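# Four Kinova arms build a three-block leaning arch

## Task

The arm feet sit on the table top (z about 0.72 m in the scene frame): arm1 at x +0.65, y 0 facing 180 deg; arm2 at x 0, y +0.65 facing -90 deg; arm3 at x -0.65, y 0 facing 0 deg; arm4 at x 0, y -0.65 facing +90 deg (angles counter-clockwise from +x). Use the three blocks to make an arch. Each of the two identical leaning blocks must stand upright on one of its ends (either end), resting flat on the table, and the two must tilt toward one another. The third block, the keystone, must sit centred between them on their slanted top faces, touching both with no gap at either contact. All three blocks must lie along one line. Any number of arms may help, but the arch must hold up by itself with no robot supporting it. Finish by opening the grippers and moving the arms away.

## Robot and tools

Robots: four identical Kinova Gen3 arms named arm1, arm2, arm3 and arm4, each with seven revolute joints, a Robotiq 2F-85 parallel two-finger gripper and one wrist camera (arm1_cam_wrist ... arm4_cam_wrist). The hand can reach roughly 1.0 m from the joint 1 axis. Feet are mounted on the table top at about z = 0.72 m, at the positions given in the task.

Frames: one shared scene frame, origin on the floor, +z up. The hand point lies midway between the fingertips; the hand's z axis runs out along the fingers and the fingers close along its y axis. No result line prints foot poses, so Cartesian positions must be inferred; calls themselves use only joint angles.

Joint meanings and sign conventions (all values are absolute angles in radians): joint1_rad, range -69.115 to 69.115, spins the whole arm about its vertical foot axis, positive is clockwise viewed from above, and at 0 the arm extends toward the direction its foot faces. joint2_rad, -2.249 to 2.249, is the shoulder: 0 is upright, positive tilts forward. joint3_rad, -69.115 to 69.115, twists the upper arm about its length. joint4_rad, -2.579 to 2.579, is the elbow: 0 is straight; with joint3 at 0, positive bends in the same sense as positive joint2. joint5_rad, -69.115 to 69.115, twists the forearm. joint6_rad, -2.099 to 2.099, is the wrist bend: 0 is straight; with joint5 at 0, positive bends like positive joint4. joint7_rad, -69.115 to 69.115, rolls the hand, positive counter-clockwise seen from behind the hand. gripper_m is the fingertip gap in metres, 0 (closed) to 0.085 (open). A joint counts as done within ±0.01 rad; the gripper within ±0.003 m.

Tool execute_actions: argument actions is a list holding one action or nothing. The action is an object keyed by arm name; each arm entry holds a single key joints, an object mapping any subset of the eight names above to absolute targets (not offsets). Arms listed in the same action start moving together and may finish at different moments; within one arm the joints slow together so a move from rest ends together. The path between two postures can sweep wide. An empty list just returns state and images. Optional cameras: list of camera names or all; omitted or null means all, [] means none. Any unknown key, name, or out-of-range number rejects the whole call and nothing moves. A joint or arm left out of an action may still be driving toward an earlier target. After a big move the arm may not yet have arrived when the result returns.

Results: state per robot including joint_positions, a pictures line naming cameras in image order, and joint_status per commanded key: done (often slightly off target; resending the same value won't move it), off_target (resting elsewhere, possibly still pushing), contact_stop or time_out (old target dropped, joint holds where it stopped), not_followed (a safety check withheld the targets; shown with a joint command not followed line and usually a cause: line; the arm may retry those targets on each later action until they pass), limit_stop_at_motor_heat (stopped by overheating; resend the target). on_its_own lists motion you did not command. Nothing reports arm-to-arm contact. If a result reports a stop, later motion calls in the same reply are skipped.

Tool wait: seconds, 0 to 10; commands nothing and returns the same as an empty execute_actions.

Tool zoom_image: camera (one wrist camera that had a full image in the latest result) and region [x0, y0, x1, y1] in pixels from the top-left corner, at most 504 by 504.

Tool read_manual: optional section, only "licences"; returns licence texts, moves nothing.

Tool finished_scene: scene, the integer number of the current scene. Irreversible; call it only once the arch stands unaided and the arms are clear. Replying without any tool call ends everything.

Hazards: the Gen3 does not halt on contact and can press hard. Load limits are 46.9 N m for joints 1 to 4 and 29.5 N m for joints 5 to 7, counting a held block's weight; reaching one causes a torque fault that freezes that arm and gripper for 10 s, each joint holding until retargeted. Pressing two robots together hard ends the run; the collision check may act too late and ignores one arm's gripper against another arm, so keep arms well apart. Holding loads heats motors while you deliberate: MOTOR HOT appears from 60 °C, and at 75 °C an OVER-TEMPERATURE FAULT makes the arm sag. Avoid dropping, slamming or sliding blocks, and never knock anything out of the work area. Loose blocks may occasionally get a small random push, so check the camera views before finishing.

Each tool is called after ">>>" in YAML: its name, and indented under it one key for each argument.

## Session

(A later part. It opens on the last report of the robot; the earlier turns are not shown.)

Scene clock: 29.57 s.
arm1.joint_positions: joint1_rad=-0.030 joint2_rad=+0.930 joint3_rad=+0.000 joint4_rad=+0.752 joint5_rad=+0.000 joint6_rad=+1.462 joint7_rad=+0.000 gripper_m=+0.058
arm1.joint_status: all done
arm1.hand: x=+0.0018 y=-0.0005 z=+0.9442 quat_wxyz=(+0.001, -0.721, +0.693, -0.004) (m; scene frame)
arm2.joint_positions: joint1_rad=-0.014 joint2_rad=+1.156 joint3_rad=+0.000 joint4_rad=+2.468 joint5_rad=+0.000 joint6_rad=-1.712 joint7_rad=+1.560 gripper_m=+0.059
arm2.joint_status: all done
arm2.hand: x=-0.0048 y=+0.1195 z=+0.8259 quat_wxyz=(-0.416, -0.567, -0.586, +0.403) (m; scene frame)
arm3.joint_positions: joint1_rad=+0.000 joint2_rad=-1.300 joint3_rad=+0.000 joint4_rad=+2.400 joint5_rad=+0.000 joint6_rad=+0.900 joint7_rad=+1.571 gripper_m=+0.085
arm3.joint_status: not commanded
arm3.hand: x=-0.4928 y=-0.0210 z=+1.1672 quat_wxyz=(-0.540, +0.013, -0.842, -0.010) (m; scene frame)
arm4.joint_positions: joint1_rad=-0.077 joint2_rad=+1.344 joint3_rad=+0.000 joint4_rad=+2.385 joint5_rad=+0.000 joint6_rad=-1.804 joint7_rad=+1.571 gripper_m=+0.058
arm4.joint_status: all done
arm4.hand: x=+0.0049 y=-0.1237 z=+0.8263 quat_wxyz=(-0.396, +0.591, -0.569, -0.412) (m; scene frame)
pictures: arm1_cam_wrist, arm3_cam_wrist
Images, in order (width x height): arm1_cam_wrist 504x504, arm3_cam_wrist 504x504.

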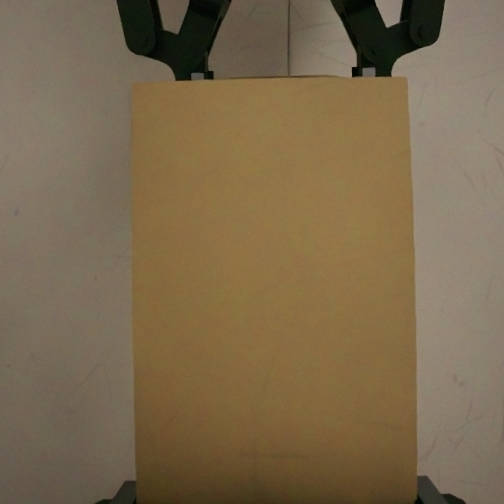

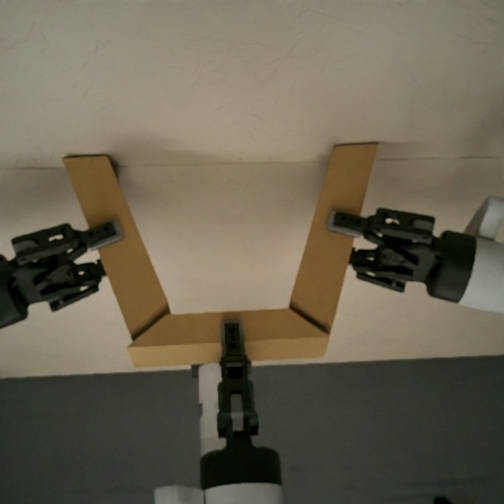

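>>> execute_actions:
  actions:
    - {"arm2":{"joints":{"joint2_rad":1.1615,"joint4_rad":2.464,"joint6_rad":-1.721}},"arm4":{"joints":{"joint2_rad":1.352,"joint4_rad":2.378,"joint6_rad":-1.81}},"arm1":{"joints":{"joint1_rad":-0.027,"joint2_rad":0.9415,"joint4_rad":0.753,"joint6_rad":1.447}}}

>>> zoom_image:
  camera: "arm3_cam_wrist"
  region: [110,270,350,410]

Scene clock: 30.50 s.
arm1.joint_positions: joint1_rad=-0.027 joint2_rad=+0.943 joint3_rad=+0.000 joint4_rad=+0.754 joint5_rad=+0.000 joint6_rad=+1.447 joint7_rad=+0.000 gripper_m=+0.058
arm1.joint_status: all done
arm1.hand: x=-0.0009 y=+0.0013 z=+0.9352 quat_wxyz=(+0.001, -0.720, +0.694, -0.004) (m; scene frame)
arm2.joint_positions: joint1_rad=-0.014 joint2_rad=+1.165 joint3_rad=+0.000 joint4_rad=+2.465 joint5_rad=+0.000 joint6_rad=-1.718 joint7_rad=+1.560 gripper_m=+0.059
arm2.joint_status: all done
arm2.hand: x=-0.0049 y=+0.1196 z=+0.8234 quat_wxyz=(-0.416, -0.567, -0.586, +0.403) (m; scene frame)
arm3.joint_positions: joint1_rad=+0.000 joint2_rad=-1.300 joint3_rad=+0.000 joint4_rad=+2.400 joint5_rad=+0.000 joint6_rad=+0.900 joint7_rad=+1.571 gripper_m=+0.085
arm3.joint_status: not commanded
arm3.hand: x=-0.4928 y=-0.0210 z=+1.1672 quat_wxyz=(-0.540, +0.013, -0.842, -0.010) (m; scene frame)
arm4.joint_positions: joint1_rad=-0.077 joint2_rad=+1.354 joint3_rad=+0.000 joint4_rad=+2.379 joint5_rad=+0.000 joint6_rad=-1.808 joint7_rad=+1.571 gripper_m=+0.058
arm4.joint_status: all done
arm4.hand: x=+0.0049 y=-0.1237 z=+0.8228 quat_wxyz=(-0.396, +0.591, -0.569, -0.412) (m; scene frame)
pictures: arm1_cam_wrist, arm2_cam_wrist, arm3_cam_wrist, arm4_cam_wrist
Images, in order (width x height): arm1_cam_wrist 504x504, arm2_cam_wrist 504x504, arm3_cam_wrist 504x504, arm4_cam_wrist 504x504.

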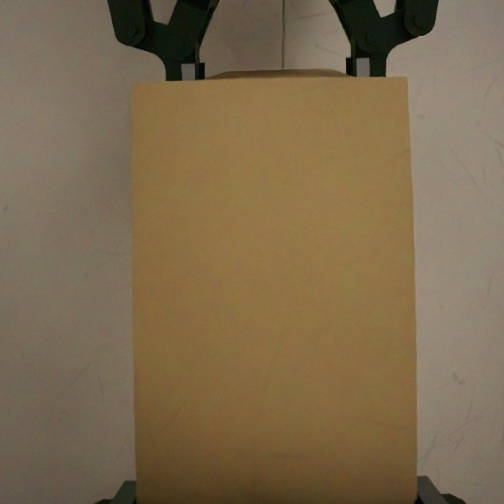

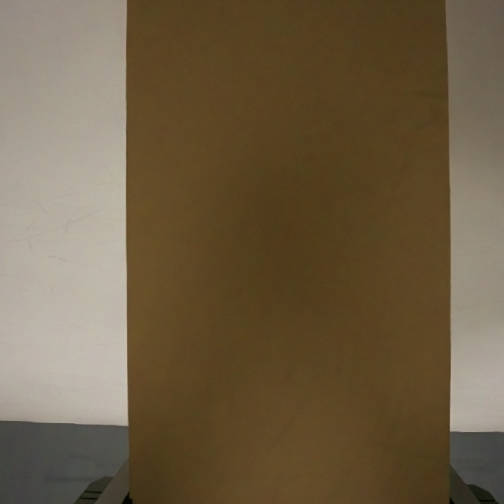

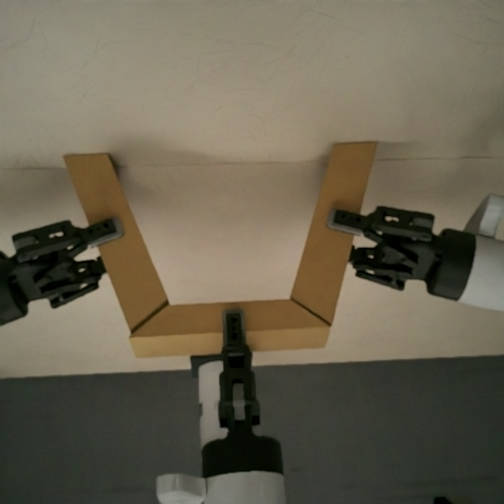

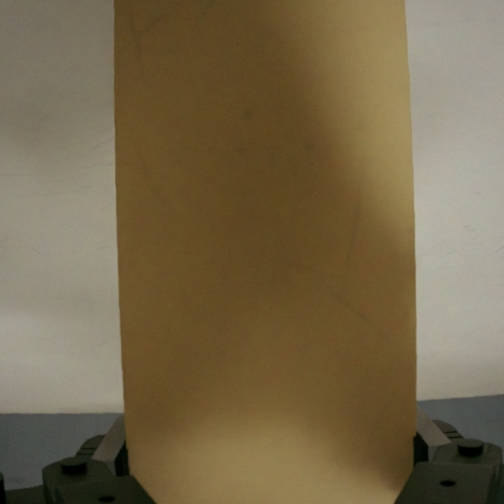

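Region (110, 270, 350, 410) of arm3_cam_wrist's 504x504 image, scaled by 2.100; it fills the top 294 rows of this view, and the rest is white.

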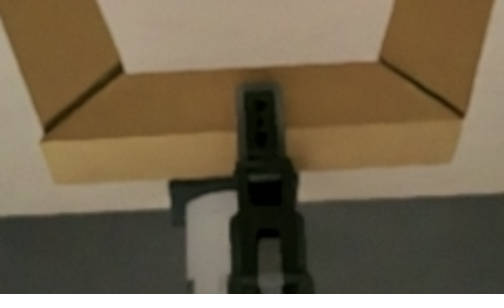

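>>> execute_actions:
  actions:
    - {"arm2":{"joints":{"joint2_rad":1.167,"joint4_rad":2.462,"joint6_rad":-1.7245}},"arm4":{"joints":{"joint2_rad":1.3565,"joint4_rad":2.3752,"joint6_rad":-1.8117}},"arm1":{"joints":{"joint2_rad":0.9435,"joint4_rad":0.761,"joint6_rad":1.437}}}
  cameras: ["arm3_cam_wrist"]

>>> zoom_image:
  camera: "arm3_cam_wrist"
  region: [110,270,350,410]

Scene clock: 31.30 s.
arm1.joint_positions: joint1_rad=-0.027 joint2_rad=+0.945 joint3_rad=+0.000 joint4_rad=+0.762 joint5_rad=+0.000 joint6_rad=+1.437 joint7_rad=+0.000 gripper_m=+0.058
arm1.joint_status: all done
arm1.hand: x=-0.0010 y=+0.0013 z=+0.9313 quat_wxyz=(+0.001, -0.720, +0.694, -0.004) (m; scene frame)
arm2.joint_positions: joint1_rad=-0.014 joint2_rad=+1.170 joint3_rad=+0.000 joint4_rad=+2.463 joint5_rad=+0.000 joint6_rad=-1.722 joint7_rad=+1.560 gripper_m=+0.059
arm2.joint_status: all done
arm2.hand: x=-0.0049 y=+0.1194 z=+0.8225 quat_wxyz=(-0.417, -0.567, -0.585, +0.403) (m; scene frame)
arm3.joint_positions: joint1_rad=+0.000 joint2_rad=-1.300 joint3_rad=+0.000 joint4_rad=+2.400 joint5_rad=+0.000 joint6_rad=+0.900 joint7_rad=+1.571 gripper_m=+0.085
arm3.joint_status: not commanded
arm3.hand: x=-0.4928 y=-0.0210 z=+1.1672 quat_wxyz=(-0.540, +0.013, -0.842, -0.010) (m; scene frame)
arm4.joint_positions: joint1_rad=-0.077 joint2_rad=+1.358 joint3_rad=+0.000 joint4_rad=+2.376 joint5_rad=+0.000 joint6_rad=-1.811 joint7_rad=+1.571 gripper_m=+0.058
arm4.joint_status: all done
arm4.hand: x=+0.0049 y=-0.1234 z=+0.8220 quat_wxyz=(-0.397, +0.591, -0.569, -0.412) (m; scene frame)
pictures: arm3_cam_wrist
Images, in order (width x height): arm3_cam_wrist 504x504.

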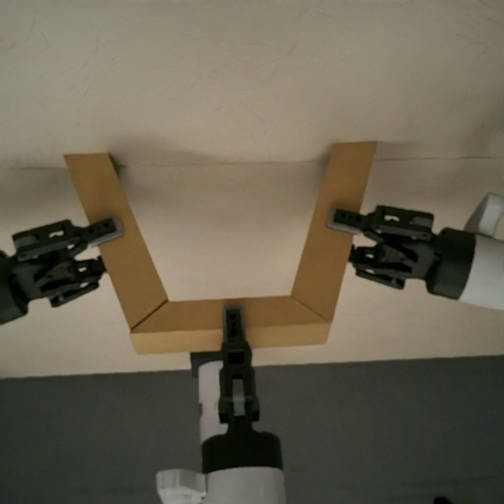

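Region (110, 270, 350, 410) of arm3_cam_wrist's 504x504 image, scaled by 2.100; it fills the top 294 rows of this view, and the rest is white.

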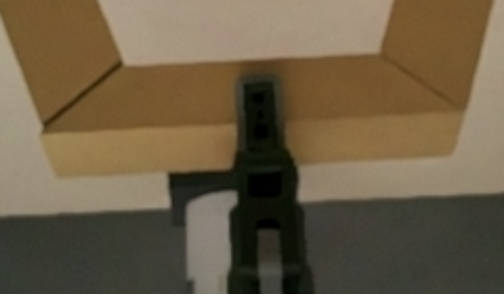

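Both legs touch. Lower the keystone slightly, release, inspect.

>>> execute_actions:
  actions:
    - {"arm2":{"joints":{"joint2_rad":1.17,"joint4_rad":2.461,"joint6_rad":-1.7245}},"arm4":{"joints":{"joint2_rad":1.359,"joint4_rad":2.374,"joint6_rad":-1.8117}},"arm1":{"joints":{"joint1_rad":-0.028,"joint2_rad":0.9445,"joint4_rad":0.765,"joint6_rad":1.432}}}
  cameras: []

>>> execute_actions:
  actions:
    - {"arm1":{"joints":{"gripper_m":0.085}}}
  cameras: []

>>> execute_actions:
  actions:
    - {"arm1":{"joints":{"joint2_rad":0.928,"joint4_rad":0.55,"joint6_rad":1.663}},"arm2":{"joints":{"gripper_m":0.085}},"arm4":{"joints":{"gripper_m":0.085}}}

Scene clock: 32.03 s.
arm1.joint_positions: joint1_rad=-0.028 joint2_rad=+0.946 joint3_rad=+0.000 joint4_rad=+0.766 joint5_rad=+0.000 joint6_rad=+1.432 joint7_rad=+0.000 gripper_m=+0.058
arm1.joint_status: all done
arm1.hand: x=-0.0010 y=+0.0006 z=+0.9296 quat_wxyz=(+0.001, -0.720, +0.693, -0.003) (m; scene frame)
arm2.joint_positions: joint1_rad=-0.014 joint2_rad=+1.171 joint3_rad=+0.000 joint4_rad=+2.463 joint5_rad=+0.000 joint6_rad=-1.723 joint7_rad=+1.560 gripper_m=+0.059
arm2.joint_status: all done
arm2.hand: x=-0.0049 y=+0.1193 z=+0.8224 quat_wxyz=(-0.417, -0.567, -0.585, +0.403) (m; scene frame)
arm3.joint_positions: joint1_rad=+0.000 joint2_rad=-1.300 joint3_rad=+0.000 joint4_rad=+2.400 joint5_rad=+0.000 joint6_rad=+0.900 joint7_rad=+1.571 gripper_m=+0.085
arm3.joint_status: not commanded
arm3.hand: x=-0.4928 y=-0.0210 z=+1.1672 quat_wxyz=(-0.540, +0.013, -0.842, -0.010) (m; scene frame)
arm4.joint_positions: joint1_rad=-0.077 joint2_rad=+1.359 joint3_rad=+0.000 joint4_rad=+2.375 joint5_rad=+0.000 joint6_rad=-1.812 joint7_rad=+1.571 gripper_m=+0.058
arm4.joint_status: all done
arm4.hand: x=+0.0049 y=-0.1233 z=+0.8219 quat_wxyz=(-0.397, +0.591, -0.569, -0.413) (m; scene frame)
pictures: none
No camera images: the call's "cameras" was empty. Leave "cameras" out to get every camera's image.

Scene clock: 33.00 s.
arm1.joint_positions: joint1_rad=-0.028 joint2_rad=+0.945 joint3_rad=+0.000 joint4_rad=+0.765 joint5_rad=+0.000 joint6_rad=+1.432 joint7_rad=+0.000 gripper_m=+0.085
arm1.joint_status: all done
arm1.hand: x=-0.0014 y=+0.0006 z=+0.9307 quat_wxyz=(+0.000, -0.720, +0.693, -0.003) (m; scene frame)
arm2.joint_positions: joint1_rad=-0.014 joint2_rad=+1.171 joint3_rad=+0.000 joint4_rad=+2.462 joint5_rad=+0.000 joint6_rad=-1.723 joint7_rad=+1.560 gripper_m=+0.059
arm2.joint_status: not commanded
arm2.hand: x=-0.0049 y=+0.1193 z=+0.8224 quat_wxyz=(-0.417, -0.567, -0.585, +0.403) (m; scene frame)
arm3.joint_positions: joint1_rad=+0.000 joint2_rad=-1.300 joint3_rad=+0.000 joint4_rad=+2.400 joint5_rad=+0.000 joint6_rad=+0.900 joint7_rad=+1.571 gripper_m=+0.085
arm3.joint_status: not commanded
arm3.hand: x=-0.4928 y=-0.0210 z=+1.1672 quat_wxyz=(-0.540, +0.013, -0.842, -0.010) (m; scene frame)
arm4.joint_positions: joint1_rad=-0.077 joint2_rad=+1.359 joint3_rad=+0.000 joint4_rad=+2.375 joint5_rad=+0.000 joint6_rad=-1.812 joint7_rad=+1.571 gripper_m=+0.058
arm4.joint_status: not commanded
arm4.hand: x=+0.0049 y=-0.1233 z=+0.8219 quat_wxyz=(-0.397, +0.591, -0.569, -0.413) (m; scene frame)
pictures: none
No camera images: the call's "cameras" was empty. Leave "cameras" out to get every camera's image.

Scene clock: 34.33 s.
arm1.joint_positions: joint1_rad=-0.028 joint2_rad=+0.928 joint3_rad=+0.000 joint4_rad=+0.550 joint5_rad=+0.000 joint6_rad=+1.663 joint7_rad=+0.000 gripper_m=+0.085
arm1.joint_status: all done
arm1.hand: x=+0.0005 y=+0.0010 z=+1.0089 quat_wxyz=(+0.000, -0.720, +0.693, -0.003) (m; scene frame)
arm2.joint_positions: joint1_rad=-0.014 joint2_rad=+1.170 joint3_rad=+0.000 joint4_rad=+2.461 joint5_rad=+0.000 joint6_rad=-1.725 joint7_rad=+1.560 gripper_m=+0.085
arm2.joint_status: all done
arm2.hand: x=-0.0049 y=+0.1184 z=+0.8234 quat_wxyz=(-0.418, -0.566, -0.584, +0.405) (m; scene frame)
arm3.joint_positions: joint1_rad=+0.000 joint2_rad=-1.300 joint3_rad=+0.000 joint4_rad=+2.400 joint5_rad=+0.000 joint6_rad=+0.900 joint7_rad=+1.571 gripper_m=+0.085
arm3.joint_status: not commanded
arm3.hand: x=-0.4928 y=-0.0210 z=+1.1672 quat_wxyz=(-0.540, +0.013, -0.842, -0.010) (m; scene frame)
arm4.joint_positions: joint1_rad=-0.077 joint2_rad=+1.359 joint3_rad=+0.000 joint4_rad=+2.374 joint5_rad=+0.000 joint6_rad=-1.812 joint7_rad=+1.571 gripper_m=+0.085
arm4.joint_status: all done
arm4.hand: x=+0.0049 y=-0.1230 z=+0.8219 quat_wxyz=(-0.397, +0.590, -0.569, -0.413) (m; scene frame)
pictures: arm1_cam_wrist, arm2_cam_wrist, arm3_cam_wrist, arm4_cam_wrist
Images, in order (width x height): arm1_cam_wrist 504x504, arm2_cam_wrist 504x504, arm3_cam_wrist 504x504, arm4_cam_wrist 504x504.

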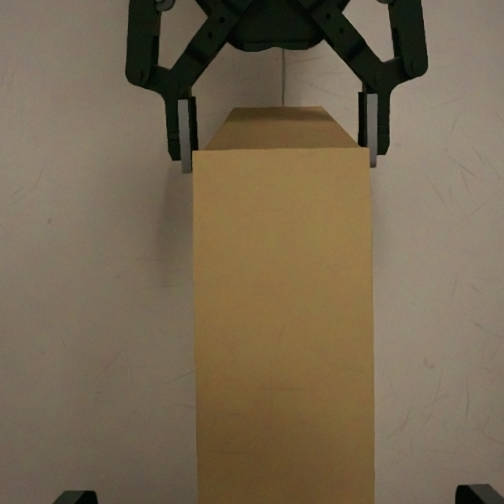

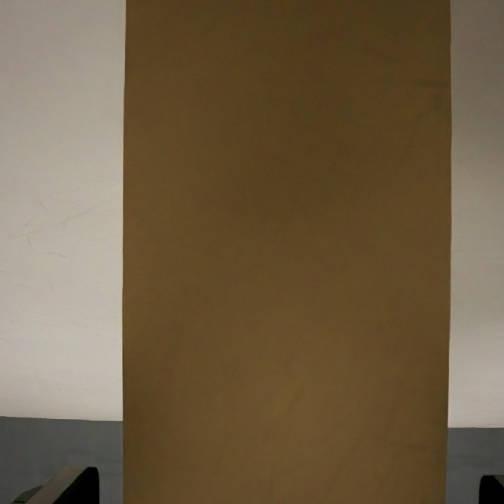

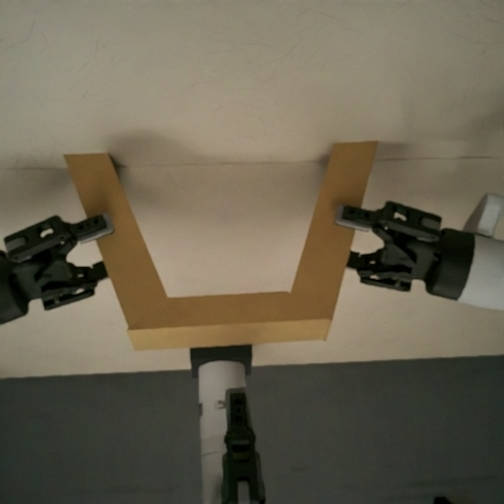

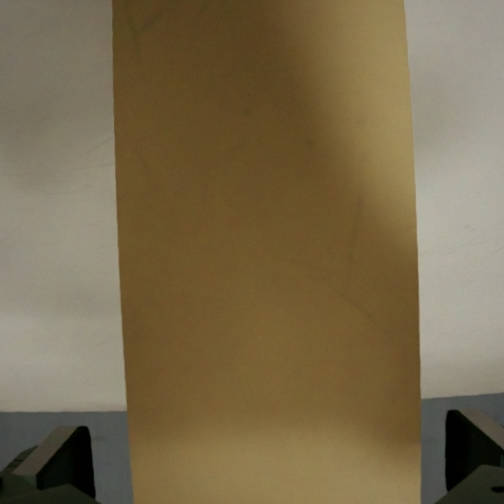

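>>> execute_actions:
  actions:
    - {"arm1":{"joints":{"joint2_rad":0.1,"joint4_rad":1.2,"joint6_rad":1.6}},"arm2":{"joints":{"joint2_rad":-0.1,"joint4_rad":2.5,"joint6_rad":-0.1}},"arm4":{"joints":{"joint2_rad":-0.1,"joint4_rad":2.5,"joint6_rad":-0.1}}}

Scene clock: 37.43 s.
arm1.joint_positions: joint1_rad=-0.028 joint2_rad=+0.100 joint3_rad=+0.000 joint4_rad=+1.200 joint5_rad=+0.000 joint6_rad=+1.600 joint7_rad=+0.000 gripper_m=+0.085
arm1.joint_status: all done
arm1.hand: x=+0.2301 y=+0.0107 z=+1.2402 quat_wxyz=(-0.087, -0.715, +0.689, +0.081) (m; scene frame)
arm2.joint_positions: joint1_rad=-0.014 joint2_rad=-0.100 joint3_rad=+0.000 joint4_rad=+2.500 joint5_rad=+0.000 joint6_rad=-0.100 joint7_rad=+1.560 gripper_m=+0.085
arm2.joint_status: all done
arm2.hand: x=-0.0077 y=+0.2508 z=+1.0178 quat_wxyz=(-0.295, -0.635, -0.654, +0.287) (m; scene frame)
arm3.joint_positions: joint1_rad=+0.000 joint2_rad=-1.300 joint3_rad=+0.000 joint4_rad=+2.400 joint5_rad=+0.000 joint6_rad=+0.900 joint7_rad=+1.571 gripper_m=+0.085
arm3.joint_status: not commanded
arm3.hand: x=-0.4928 y=-0.0210 z=+1.1672 quat_wxyz=(-0.540, +0.013, -0.842, -0.010) (m; scene frame)
arm4.joint_positions: joint1_rad=-0.077 joint2_rad=-0.100 joint3_rad=+0.000 joint4_rad=+2.500 joint5_rad=+0.000 joint6_rad=-0.100 joint7_rad=+1.571 gripper_m=+0.085
arm4.joint_status: all done
arm4.hand: x=+0.0098 y=-0.2488 z=+1.0807 quat_wxyz=(-0.283, +0.658, -0.633, -0.294) (m; scene frame)
pictures: arm1_cam_wrist, arm2_cam_wrist, arm3_cam_wrist, arm4_cam_wrist
Images, in order (width x height): arm1_cam_wrist 504x504, arm2_cam_wrist 504x504, arm3_cam_wrist 504x504, arm4_cam_wrist 504x504.

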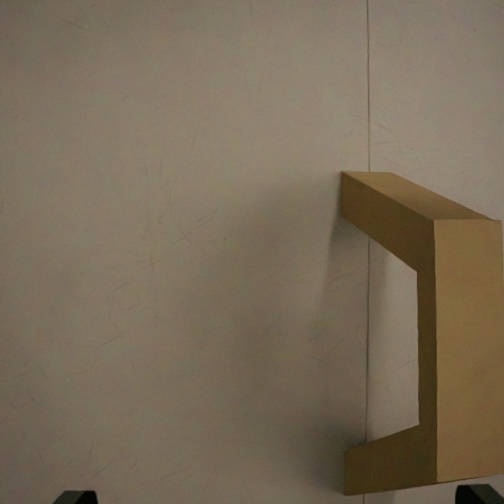

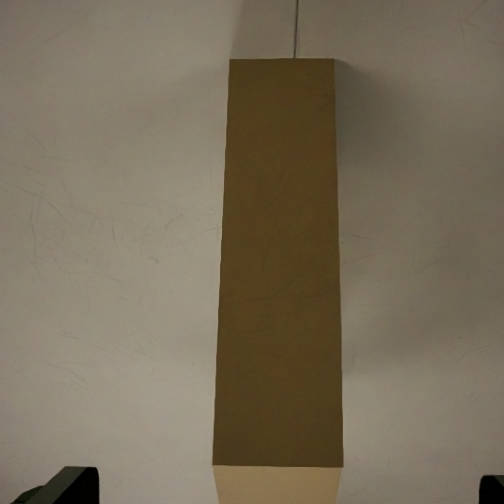

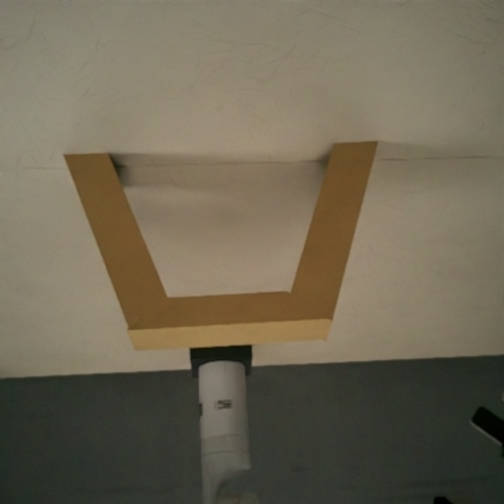

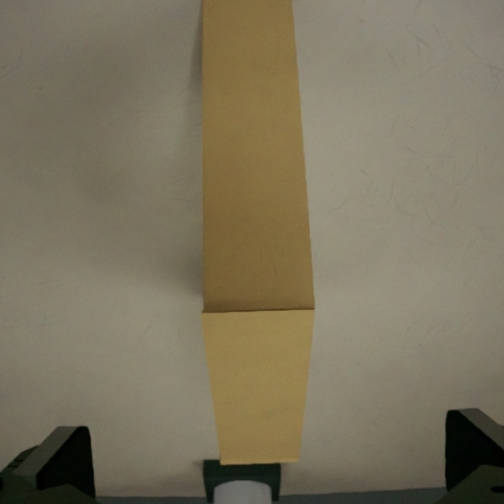

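>>> finished_scene:
  scene: 1

The scene is finished: the task was done.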